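# Move the plate from the gray tray onto the taped area

## Task

Lift the plate out of the gray tray and set it down on the table so that no part of it extends beyond the blue tape outline. Leave the gray tray as it was at the start. The plate must stay in place by itself, not because the robot holds it. Finish by releasing the plate and moving the tool away from it.

## Robot and tools

ROBOT. There is a single six-joint arm carrying a suction cup. The controlled point is the cup point, the center of the cup's rim when the cup touches nothing. The cup opens along the cup point's own +z axis, so pointing it down means that +z aims toward the table. About 7 cm back from the rim the tool widens, with body and wrist camera reaching roughly 8 cm sideways. Keep that in mind near tray walls.

FRAME. Every position and orientation uses the scene frame. Its origin is on the table top under the arm base, +z is up, and +y is to the left when facing along +x. Positions are in metres. Orientations are quaternions written w first: qw, qx, qy, qz. The base may be slightly tilted, and the reported cup point position gets less exact the farther the arm reaches.

ROW FORMAT. Both motion tools take rows of 8 numbers: x, y, z, qw, qx, qy, qz, suction. The first seven are an absolute pose target for the cup point, not an offset. Suction runs from -1 to 1. 1 is full vacuum, about 55 kPa below ambient, and smaller values ask for that fraction. Any value of 0.05 or less switches suction off. The setting stays until you change it.

execute_actions(actions). This is a list of actions run in order. Each action is a list of up to 15 rows, and each row lasts one control step of 1/30 s. If an action has fewer than 15 rows, its last row is held until the action's 0.5 s is used up. An empty list only returns the current state and images. Each action's target must lie within 0.6 m of the cup point's position at that action's start, measured along each of the cup point's axes. If the first action fails this, or any action is malformed, the whole call is refused and nothing moves. At each step the command is clipped to within 100 mm and 16 degrees of the measured pose, so a distant target can take several actions. Repeat the desired quaternion in every row, rather than copying a reported one that may have drifted.

move(target, speed, stop_force, blocking). target is one row as above: an absolute pose plus a suction value, which is applied at the start. The cup point follows a straight path toward it lasting 0.5 to 10 s, and stops short if 10 s is not enough. speed is in m/s, from 0.002 to 0.5, default 0.25. Rotation is capped at twice that number in rad/s. The path ignores obstacles, and the arm can lag, wander or overshoot speed, especially when almost straight. stop_force is optional, in newtons, from 13 to 80, and not allowed in the first 0.2 s of a scene. When the wrist sensor sees that much added resistance along the line to the target for two steps in a row, the path ends. The arm then backs up two steps and holds. The push can briefly reach double the threshold or more. With a very slow speed, the target may lie well beyond the surface. Do not rely on stop_force during a move that rotates the tool, and leave it out when pulling away from something you are pressing on. blocking=false returns after 0.5 s while the arm keeps moving, and cannot be combined with stop_force. Until the move's end shows in a result, use only wait or stop. The result adds a move: line giving the ending: done, off_target, moving, held, fault, or contact, where contact means stop_force ended it. It also lists limits, where paced means the sent pose was clipped and held means some steps were blocked, plus the distance left to the target.

wait(seconds), 0 to 10: let time pass while the last command is held; it returns early if a running move finishes. stop(): brake a running move to rest; suction is unaffected. zoom_image(camera, region): camera is cam_high (672x504) or cam_wrist (504x504). region is [x0, y0, x1, y1] in that image's pixels, with (0, 0) at top left, at most 504 by 504. finished_scene(scene): ends the current scene, given its number, and cannot be undone.

RESULTS. The state line gives the cup point pose and velocities. Hand target is the pose the controller is heading for now. A 'pose unreachable' line means the clearance check altered or blocked the command. suction_measured is the vacuum reached; it stays near 0 without a seal. part_present switches to 1 at 0.50 and back to 0 below 0.45. Wrist force and torque are in the tool's own axes, noisy and offset by a few newtons, and saturate near 100 N. Joint torques are rough and drift. MOTOR HOT warns from 70 °C, and at 85 °C the brakes lock until the motors cool. Calibration for both cameras is supplied in the prompt.

GRASPING. Turn suction on and press the 29 mm rim flat onto a smooth area of the plate, away from its edge, so that it seals all the way round. Under vacuum the cup compresses, so the plate rides up to about 10 mm nearer the tool. To release, lower the plate until it rests on the table, switch suction off, then lift more than 15 mm. If the cup seals to the table, switch suction off to free it.

SUGGESTED ORDER. Look at the images, move above the plate with the cup facing down, descend slowly using stop_force, and switch suction on. Check suction_measured, lift clear of the tray walls, carry the plate over the blue tape outline, and lower it gently. Release, rise, and end the scene.

AVOID. The arm is stiff, so a target even slightly past a firm surface can trigger a fault. A fault happens at 150 N of outside force, or when a joint hits its load limit (elbow 138 N m, wrists 49.6 N m). The arm then stops for 10 s and drops the rest of the call. Avoid dragging or bumping the tray, dropping or sliding the plate, and knocking anything off the table. A loose object may sometimes get a brief push. The robot holds its last command while you think.

Each tool is called after "Request:" in YAML: its name, and indented under it one key for each argument.

## Session

Request:
execute_actions:
  actions: []

Scene clock: 0.00 s.
end_effector_position=(+0.6295, -0.0039, +0.2607) suction_measured=0.00 part_present=0 end_effector_quat_wxyz=(+0.001, +0.003, +1.000, +0.002) end_effector_velocity=(-0.000, +0.001, -0.000) end_effector_angular_velocity=(+0.000, +0.002, +0.001)
Joint positions: [-0.279 -1.556  2.144 -2.16  -1.569  2.862]
Joint velocities: [ 0.002  0.001 -0.     0.001 -0.     0.   ]
Joint torques (N m, as the arm reports them, + toward a larger angle): no reading
Wrist force (N, on the end effector, along its own x y z axes, offset not removed): no reading
Wrist torque (N m, same axes, about the end effector's origin, offset not removed): no reading
Hand target: +0.629, -0.004, +0.261; +0.001, +0.003, +1.000, +0.002

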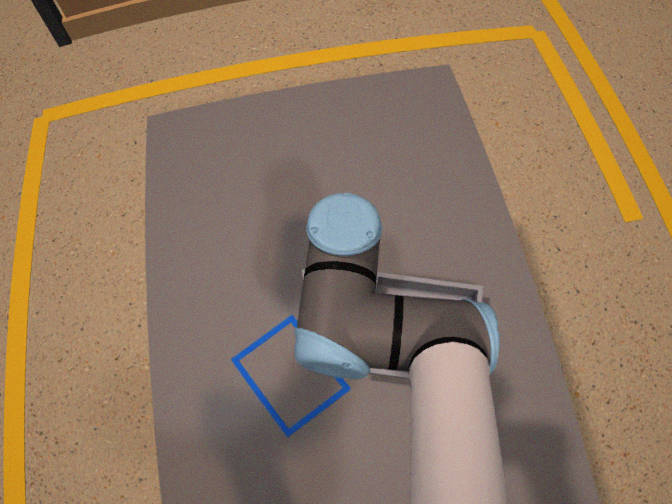

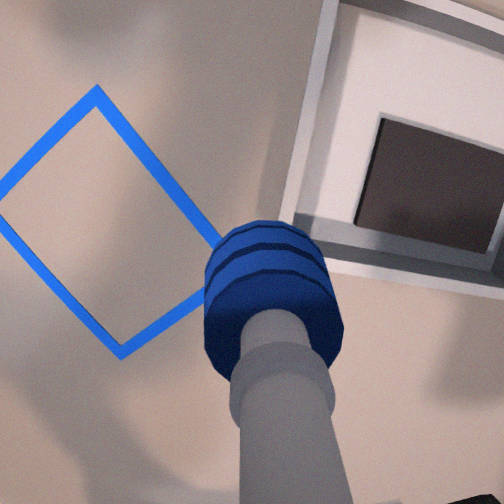

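Request:
move:
  target: [0.45,0.35,0.3,0,0,1,0,0]
  speed: 0.4

Request:
zoom_image:
  camera: "cam_high"
  region: [220,250,520,475]

Request:
move:
  target: [0.58,-0.15,0.3,0,0,1,0,0]
  speed: 0.4

Scene clock: 2.73 s.
end_effector_position=(+0.4492, +0.3498, +0.3000) suction_measured=0.00 part_present=0 end_effector_quat_wxyz=(-0.000, -0.000, +1.000, +0.001) end_effector_velocity=(+0.000, +0.000, +0.000) end_effector_angular_velocity=(-0.002, -0.000, -0.003)
Joint positions: [ 0.36  -1.7    2.198 -2.067 -1.572  3.494]
Joint velocities: [ 0.001  0.001 -0.001  0.001 -0.002  0.004]
Joint torques (N m, as the arm reports them, + toward a larger angle): [ 13.2  -15.29 -51.33  -0.98  -2.27   2.64]
Wrist force (N, on the end effector, along its own x y z axes, offset not removed): [3.5 8.6 -3.3]
Wrist torque (N m, same axes, about the end effector's origin, offset not removed): [1.48 -0.67 -0.17]
Hand target: +0.449, +0.350, +0.300; -0.000, -0.000, +1.000, +0.000
Off the commanded pose: 0.001 m, 0 deg.
move: done
camera_calibration (this result's frames):
cam_wrist: T_world_to_cam=[[-0.169295, -0.985562, -0.00245873, 0.426631], [-0.932187, 0.159316, 0.325033, 0.271577], [-0.319949, 0.0573186, -0.945699, 0.503443], [0, 0, 0, 1]] pos_world=[0.486463, 0.348348, 0.388884]

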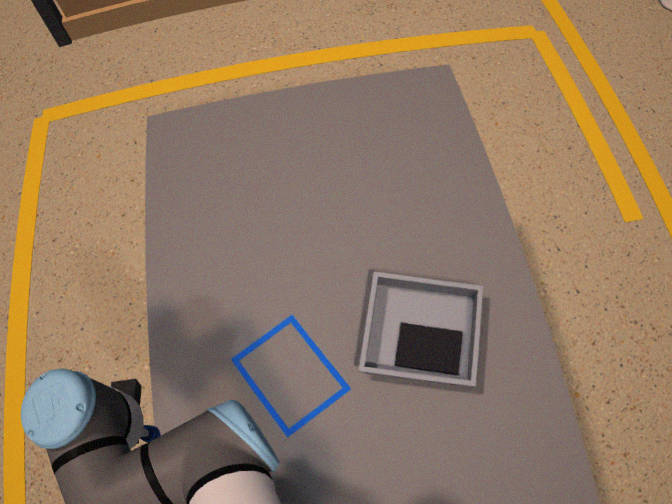

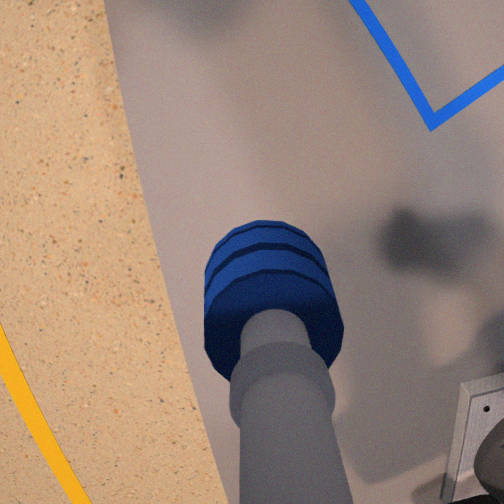

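Region (220, 250, 520, 475) of cam_high's 672x504 image, scaled by 1.680, with more detail than that image has; it fills the top 378 rows of this view, and the rest is white.

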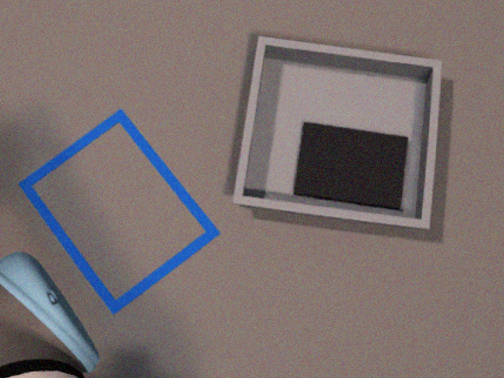

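Scene clock: 4.67 s.
end_effector_position=(+0.5811, -0.1500, +0.3000) suction_measured=0.00 part_present=0 end_effector_quat_wxyz=(+0.001, +0.000, +1.000, -0.001) end_effector_velocity=(+0.001, -0.002, -0.001) end_effector_angular_velocity=(+0.002, +0.002, -0.000)
Joint positions: [-0.537 -1.648  2.151 -2.077 -1.574  2.597]
Joint velocities: [-0.002  0.004 -0.002 -0.     0.    -0.002]
Joint torques (N m, as the arm reports them, + toward a larger angle): [-20.45 -19.3  -51.04  -7.35   3.12  -2.51]
Wrist force (N, on the end effector, along its own x y z axes, offset not removed): [-1.4 6.1 0.4]
Wrist torque (N m, same axes, about the end effector's origin, offset not removed): [1.14 -0.12 -0.05]
Hand target: +0.581, -0.150, +0.300; +0.001, -0.000, +1.000, -0.001
Off the commanded pose: 0.001 m, 0 deg.
move: done
camera_calibration (this result's frames):
cam_wrist: T_world_to_cam=[[-0.169359, -0.985554, -0.000340608, -0.0442146], [-0.932869, 0.160194, 0.322636, 0.475379], [-0.317921, 0.0549591, -0.946523, 0.573026], [0, 0, 0, 1]] pos_world=[0.618154, -0.151222, 0.388993]

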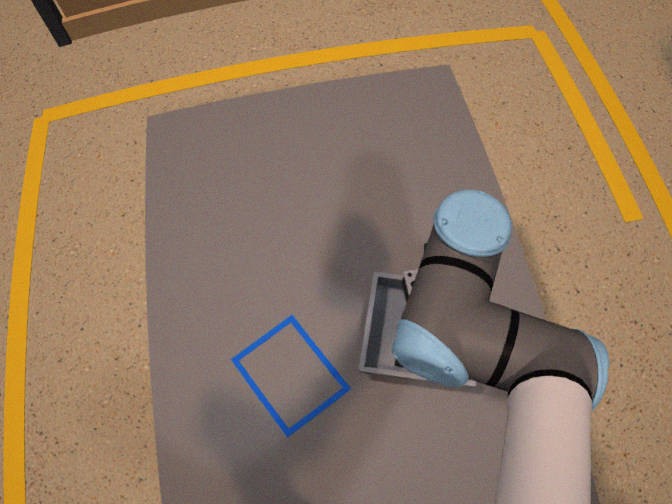

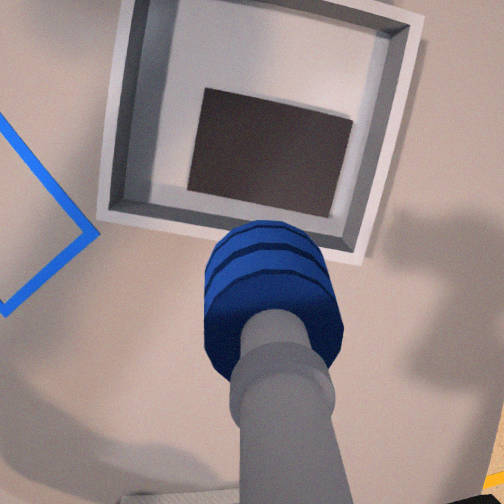

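Request:
move:
  target: [0.584,-0.164,0.05,0,0,1,0,0]

Request:
move:
  target: [0.584,-0.164,0.0,0,0,1,0,1]
  speed: 0.012
  stop_force: 15

Scene clock: 7.27 s.
end_effector_position=(+0.5839, -0.1640, +0.0501) suction_measured=0.00 part_present=0 end_effector_quat_wxyz=(-0.000, +0.000, +1.000, +0.000) end_effector_velocity=(+0.001, -0.001, -0.001) end_effector_angular_velocity=(-0.001, -0.002, -0.001)
Joint positions: [-0.557 -1.269  2.33  -2.634 -1.573  2.578]
Joint velocities: [-0.001  0.004 -0.001 -0.005  0.001 -0.   ]
Joint torques (N m, as the arm reports them, + toward a larger angle): [ -7.27 -35.02 -35.65  -7.66   2.71  -1.08]
Wrist force (N, on the end effector, along its own x y z axes, offset not removed): [-4.3 3.4 3.6]
Wrist torque (N m, same axes, about the end effector's origin, offset not removed): [0.60 0.48 -0.13]
Hand target: +0.584, -0.164, +0.050; +0.000, +0.000, +1.000, -0.000
Off the commanded pose: 0.000 m, 0 deg.
move: done
camera_calibration (this result's frames):
cam_wrist: T_world_to_cam=[[-0.169381, -0.985549, -0.00164687, -0.0575354], [-0.932445, 0.159713, 0.324096, 0.560499], [-0.31915, 0.0564315, -0.946023, 0.339092], [0, 0, 0, 1]] pos_world=[0.62111, -0.165358, 0.139039]

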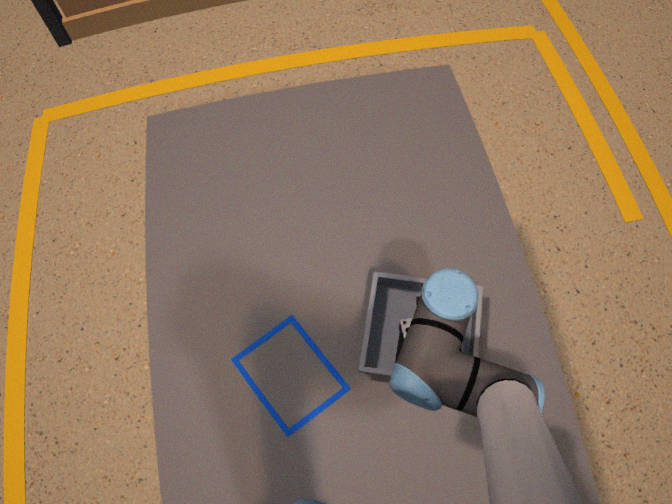

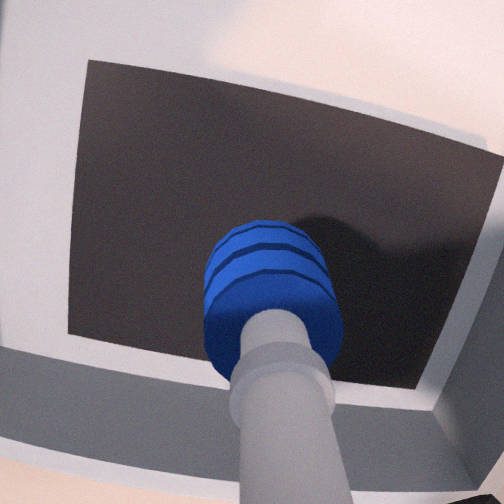

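Scene clock: 11.53 s.
end_effector_position=(+0.5840, -0.1640, +0.0036) suction_measured=0.98 part_present=1 end_effector_quat_wxyz=(+0.000, -0.000, +1.000, -0.000) end_effector_velocity=(-0.001, +0.001, +0.002) end_effector_angular_velocity=(+0.003, +0.003, +0.000)
Joint positions: [-0.557 -1.174  2.342 -2.74  -1.573  2.578]
Joint velocities: [ 0.001 -0.006  0.     0.01   0.     0.001]
Joint torques (N m, as the arm reports them, + toward a larger angle): [-19.77 -48.77   1.92   3.56   2.92  -2.94]
Wrist force (N, on the end effector, along its own x y z axes, offset not removed): [-2.3 10.6 -34.0]
Wrist torque (N m, same axes, about the end effector's origin, offset not removed): [1.54 0.33 -0.39]
Hand target: +0.584, -0.164, +0.004; +0.000, +0.000, +1.000, -0.000
Off the commanded pose: 0.004 m, 0 deg.
move: contact
camera_calibration (this result's frames):
cam_wrist: T_world_to_cam=[[-0.169337, -0.985557, -0.00161106, -0.0576519], [-0.932501, 0.159692, 0.323944, 0.575736], [-0.319008, 0.056358, -0.946075, 0.295019], [0, 0, 0, 1]] pos_world=[0.621225, -0.165386, 0.092511]

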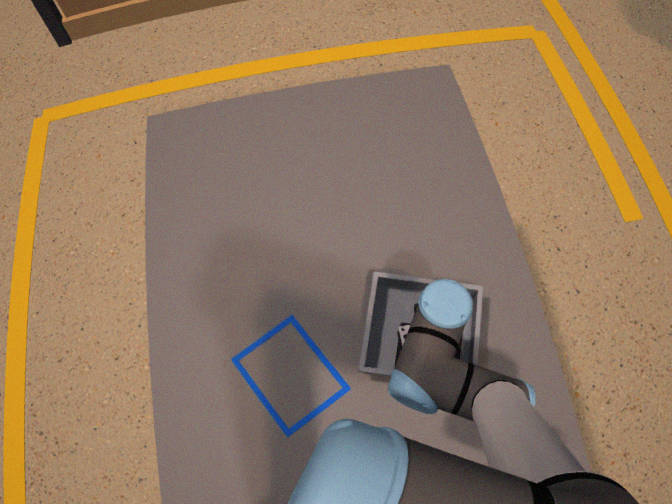

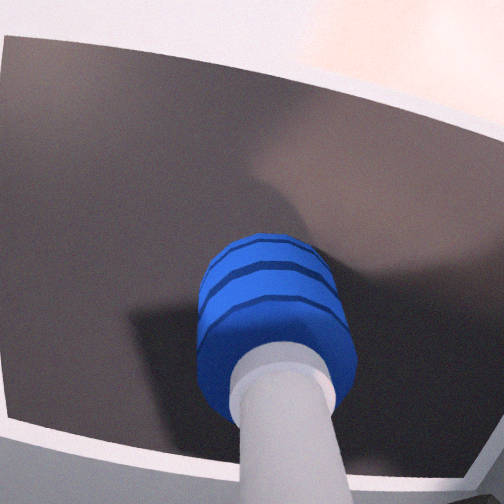

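Request:
move:
  target: [0.60,-0.155,0.12,0,0,1,0,1]
  speed: 0.08

Request:
move:
  target: [0.589,0.147,0.12,0,0.358,0.934,0,1]
  speed: 0.2

Request:
move:
  target: [0.589,0.147,0.012,0,0.358,0.934,0,1]
  speed: 0.1

Request:
move:
  target: [0.589,0.147,-0.015,0,0.358,0.934,0,1]
  speed: 0.008
  stop_force: 15

Scene clock: 14.00 s.
end_effector_position=(+0.6000, -0.1550, +0.1198) suction_measured=0.99 part_present=1 end_effector_quat_wxyz=(+0.000, -0.000, +1.000, +0.000) end_effector_velocity=(+0.000, -0.000, +0.002) end_effector_angular_velocity=(-0.001, +0.000, +0.000)
Joint positions: [-0.529 -1.379  2.273 -2.467 -1.573  2.605]
Joint velocities: [ 0.    -0.004 -0.002  0.005 -0.001 -0.   ]
Joint torques (N m, as the arm reports them, + toward a larger angle): [ 10.9  -64.6  -41.43  -1.29   1.57   3.01]
Wrist force (N, on the end effector, along its own x y z axes, offset not removed): [-0.6 9.7 5.5]
Wrist torque (N m, same axes, about the end effector's origin, offset not removed): [1.47 -0.30 -0.16]
Hand target: +0.600, -0.155, +0.120; -0.000, -0.000, +1.000, +0.000
Off the commanded pose: 0.000 m, 0 deg.
move: done
camera_calibration (this result's frames):
cam_wrist: T_world_to_cam=[[-0.169336, -0.985557, -0.00170717, -0.045825], [-0.9325, 0.159659, 0.323964, 0.551478], [-0.319012, 0.0564507, -0.946068, 0.409606], [0, 0, 0, 1]] pos_world=[0.637163, -0.156334, 0.208778]

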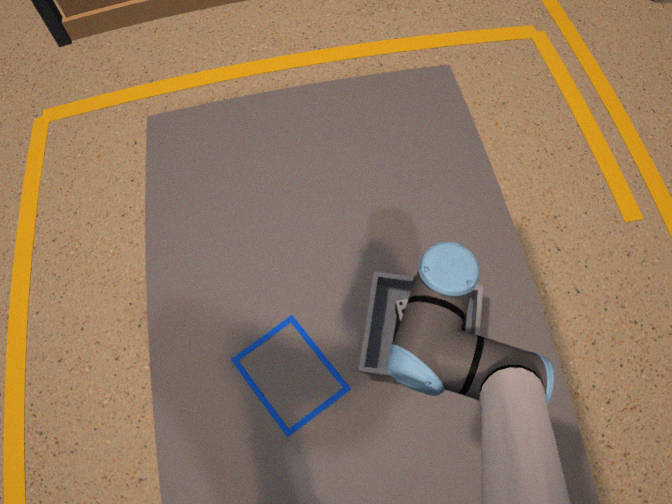

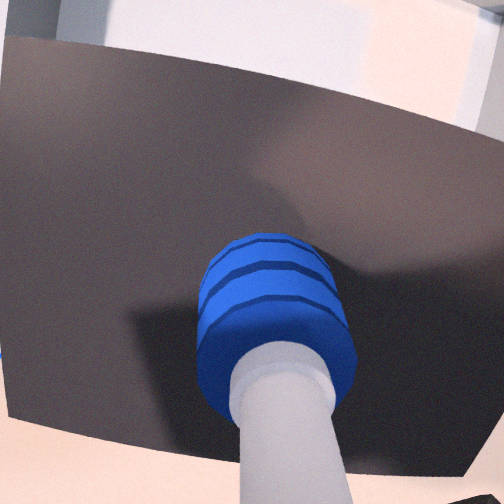

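Scene clock: 16.37 s.
end_effector_position=(+0.5884, +0.1471, +0.1200) suction_measured=0.98 part_present=1 end_effector_quat_wxyz=(-0.000, +0.358, +0.934, +0.000) end_effector_velocity=(-0.000, +0.002, -0.001) end_effector_angular_velocity=(-0.001, +0.002, -0.004)
Joint positions: [-0.038 -1.396  2.297 -2.472 -1.573  3.828]
Joint velocities: [ 0.004  0.002 -0.001  0.001 -0.001  0.008]
Joint torques (N m, as the arm reports them, + toward a larger angle): [ 12.1  -33.31 -42.88  -1.09  -1.86   2.99]
Wrist force (N, on the end effector, along its own x y z axes, offset not removed): [9.7 8.1 6.4]
Wrist torque (N m, same axes, about the end effector's origin, offset not removed): [1.44 -1.48 -0.35]
Hand target: +0.588, +0.147, +0.120; -0.000, +0.358, +0.934, +0.000
Off the commanded pose: 0.001 m, 0 deg.
move: done
camera_calibration (this result's frames):
cam_wrist: T_world_to_cam=[[-0.784456, -0.620182, -0.00191547, 0.558089], [-0.587002, 0.741483, 0.325012, 0.203388], [-0.200146, 0.256082, -0.945708, 0.289657], [0, 0, 0, 1]] pos_world=[0.615159, 0.121132, 0.208896]

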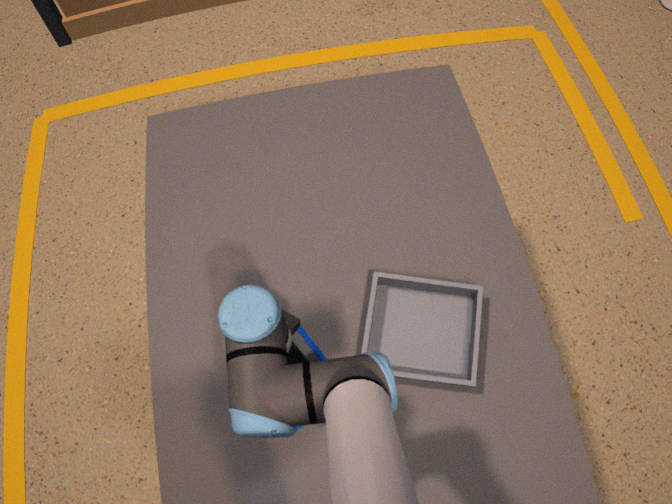

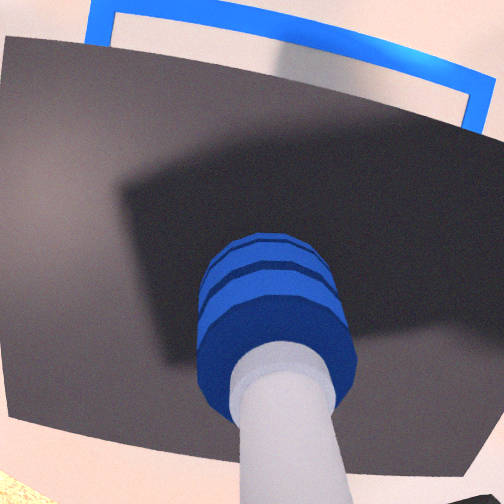

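Scene clock: 17.90 s.
end_effector_position=(+0.5890, +0.1469, +0.0121) suction_measured=0.99 part_present=1 end_effector_quat_wxyz=(-0.000, +0.358, +0.934, -0.000) end_effector_velocity=(+0.000, +0.000, -0.002) end_effector_angular_velocity=(-0.000, +0.000, -0.000)
Joint positions: [-0.038 -1.189  2.339 -2.72  -1.574  3.828]
Joint velocities: [ 0.     0.005 -0.    -0.004 -0.     0.   ]
Joint torques (N m, as the arm reports them, + toward a larger angle): [ -2.97 -39.61  -7.91  -7.94  -2.15   2.23]
Wrist force (N, on the end effector, along its own x y z axes, offset not removed): [1.0 7.6 7.2]
Wrist torque (N m, same axes, about the end effector's origin, offset not removed): [1.34 -0.10 -0.23]
Hand target: +0.589, +0.147, +0.012; -0.000, +0.358, +0.934, -0.000
Off the commanded pose: 0.000 m, 0 deg.
move: done
camera_calibration (this result's frames):
cam_wrist: T_world_to_cam=[[-0.784756, -0.619803, -0.00161181, 0.558411], [-0.586783, 0.742106, 0.323983, 0.238734], [-0.199609, 0.255193, -0.946062, 0.187644], [0, 0, 0, 1]] pos_world=[0.615757, 0.121053, 0.101077]

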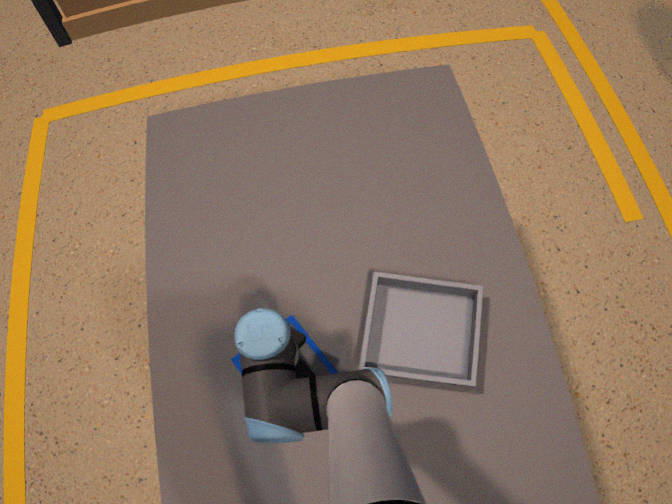

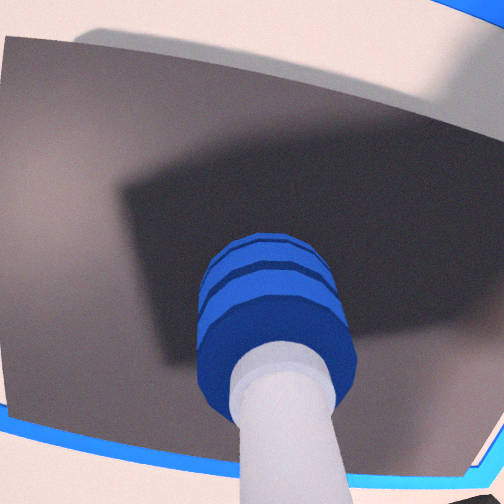

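Scene clock: 19.70 s.
end_effector_position=(+0.5890, +0.1470, +0.0007) suction_measured=1.00 part_present=1 end_effector_quat_wxyz=(+0.000, +0.358, +0.934, +0.000) end_effector_velocity=(-0.001, +0.000, +0.001) end_effector_angular_velocity=(+0.001, +0.004, +0.002)
Joint positions: [-0.038 -1.165  2.341 -2.746 -1.574  3.828]
Joint velocities: [ 0.    -0.004  0.     0.007  0.001 -0.002]
Joint torques (N m, as the arm reports them, + toward a larger angle): [-11.72 -57.14  -0.5    3.24  -1.58  -2.64]
Wrist force (N, on the end effector, along its own x y z axes, offset not removed): [1.2 7.0 -23.9]
Wrist torque (N m, same axes, about the end effector's origin, offset not removed): [1.41 0.02 0.00]
Hand target: +0.589, +0.147, +0.001; +0.000, +0.358, +0.934, +0.000
Off the commanded pose: 0.016 m, 0 deg.
move: contact
camera_calibration (this result's frames):
cam_wrist: T_world_to_cam=[[-0.784719, -0.619849, -0.00165403, 0.558428], [-0.586848, 0.742076, 0.323932, 0.242486], [-0.199562, 0.255166, -0.946079, 0.176795], [0, 0, 0, 1]] pos_world=[0.615793, 0.121085, 0.0896362]

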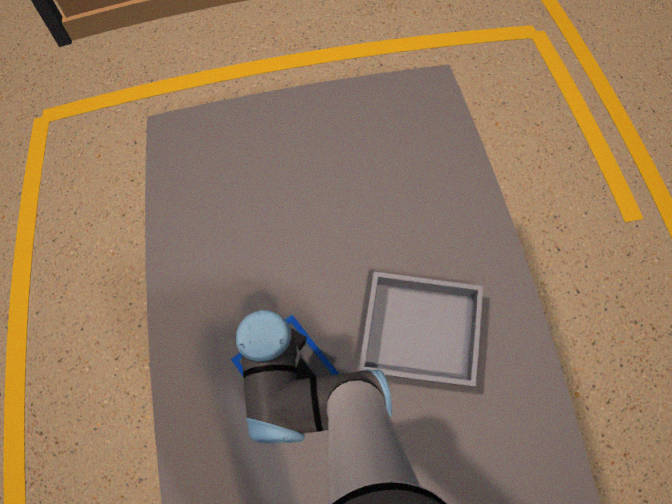

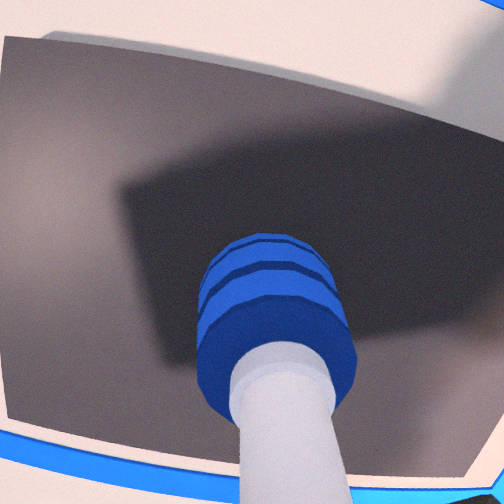

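Request:
execute_actions:
  actions:
    - [[0.589,0.147,0.002,0,0.358,0.934,0,0]]

Request:
move:
  target: [0.589,0.147,0.2,0,0.358,0.934,0,0]

Scene clock: 20.67 s.
end_effector_position=(+0.5889, +0.1470, +0.0019) suction_measured=0.00 part_present=0 end_effector_quat_wxyz=(-0.000, +0.358, +0.934, -0.000) end_effector_velocity=(-0.000, -0.000, -0.000) end_effector_angular_velocity=(-0.000, +0.001, -0.000)
Joint positions: [-0.038 -1.168  2.341 -2.743 -1.574  3.828]
Joint velocities: [-0.     0.    -0.     0.001 -0.     0.   ]
Joint torques (N m, as the arm reports them, + toward a larger angle): [ -2.96 -68.26 -27.69   0.86  -1.17  -1.61]
Wrist force (N, on the end effector, along its own x y z axes, offset not removed): [0.1 8.4 -4.6]
Wrist torque (N m, same axes, about the end effector's origin, offset not removed): [1.56 -0.34 -0.21]
Hand target: +0.589, +0.147, +0.002; +0.000, +0.358, +0.934, +0.000
Off the commanded pose: 0.000 m, 0 deg.
camera_calibration (this result's frames):
cam_wrist: T_world_to_cam=[[-0.784719, -0.61985, -0.00149038, 0.558305], [-0.586779, 0.742073, 0.324066, 0.241948], [-0.199766, 0.255176, -0.946033, 0.178048], [0, 0, 0, 1]] pos_world=[0.61565, 0.121088, 0.0908639]

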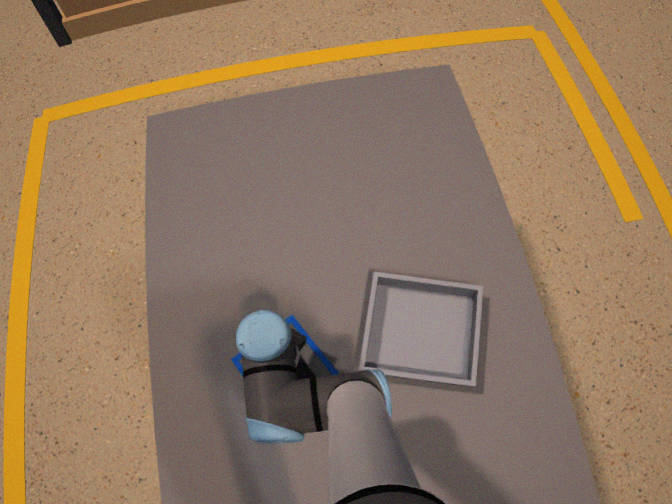

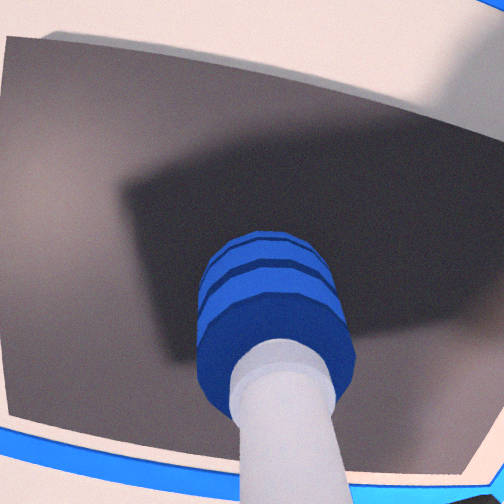

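Scene clock: 22.03 s.
end_effector_position=(+0.5890, +0.1471, +0.1999) suction_measured=0.00 part_present=0 end_effector_quat_wxyz=(+0.000, +0.358, +0.934, +0.000) end_effector_velocity=(+0.000, +0.000, +0.002) end_effector_angular_velocity=(+0.000, -0.001, +0.001)
Joint positions: [-0.037 -1.518  2.238 -2.291 -1.574  3.829]
Joint velocities: [-0.    -0.003 -0.002  0.004  0.001 -0.001]
Joint torques (N m, as the arm reports them, + toward a larger angle): [-17.38 -61.93 -44.29  -0.89   1.63  -2.81]
Wrist force (N, on the end effector, along its own x y z axes, offset not removed): [3.2 4.2 -2.7]
Wrist torque (N m, same axes, about the end effector's origin, offset not removed): [0.85 -0.67 -0.26]
Hand target: +0.589, +0.147, +0.200; -0.000, +0.358, +0.934, +0.000
Off the commanded pose: 0.000 m, 0 deg.
move: done
camera_calibration (this result's frames):
cam_wrist: T_world_to_cam=[[-0.784628, -0.619964, -0.00164428, 0.55873], [-0.586953, 0.74199, 0.32394, 0.177935], [-0.199611, 0.255138, -0.946076, 0.365206], [0, 0, 0, 1]] pos_world=[0.615734, 0.121189, 0.288791]

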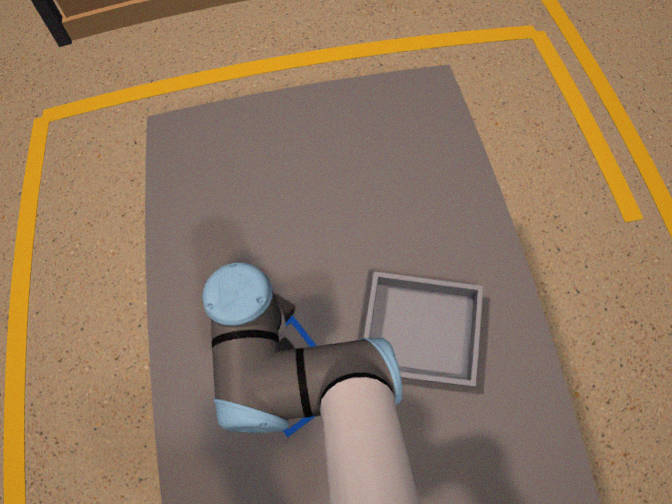

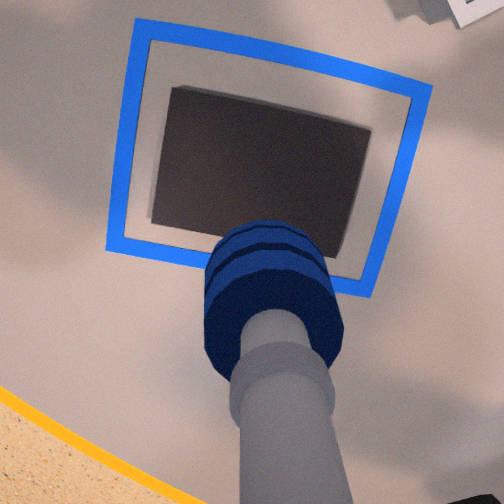

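Request:
finished_scene:
  scene: 1

The scene is finished: the task was done.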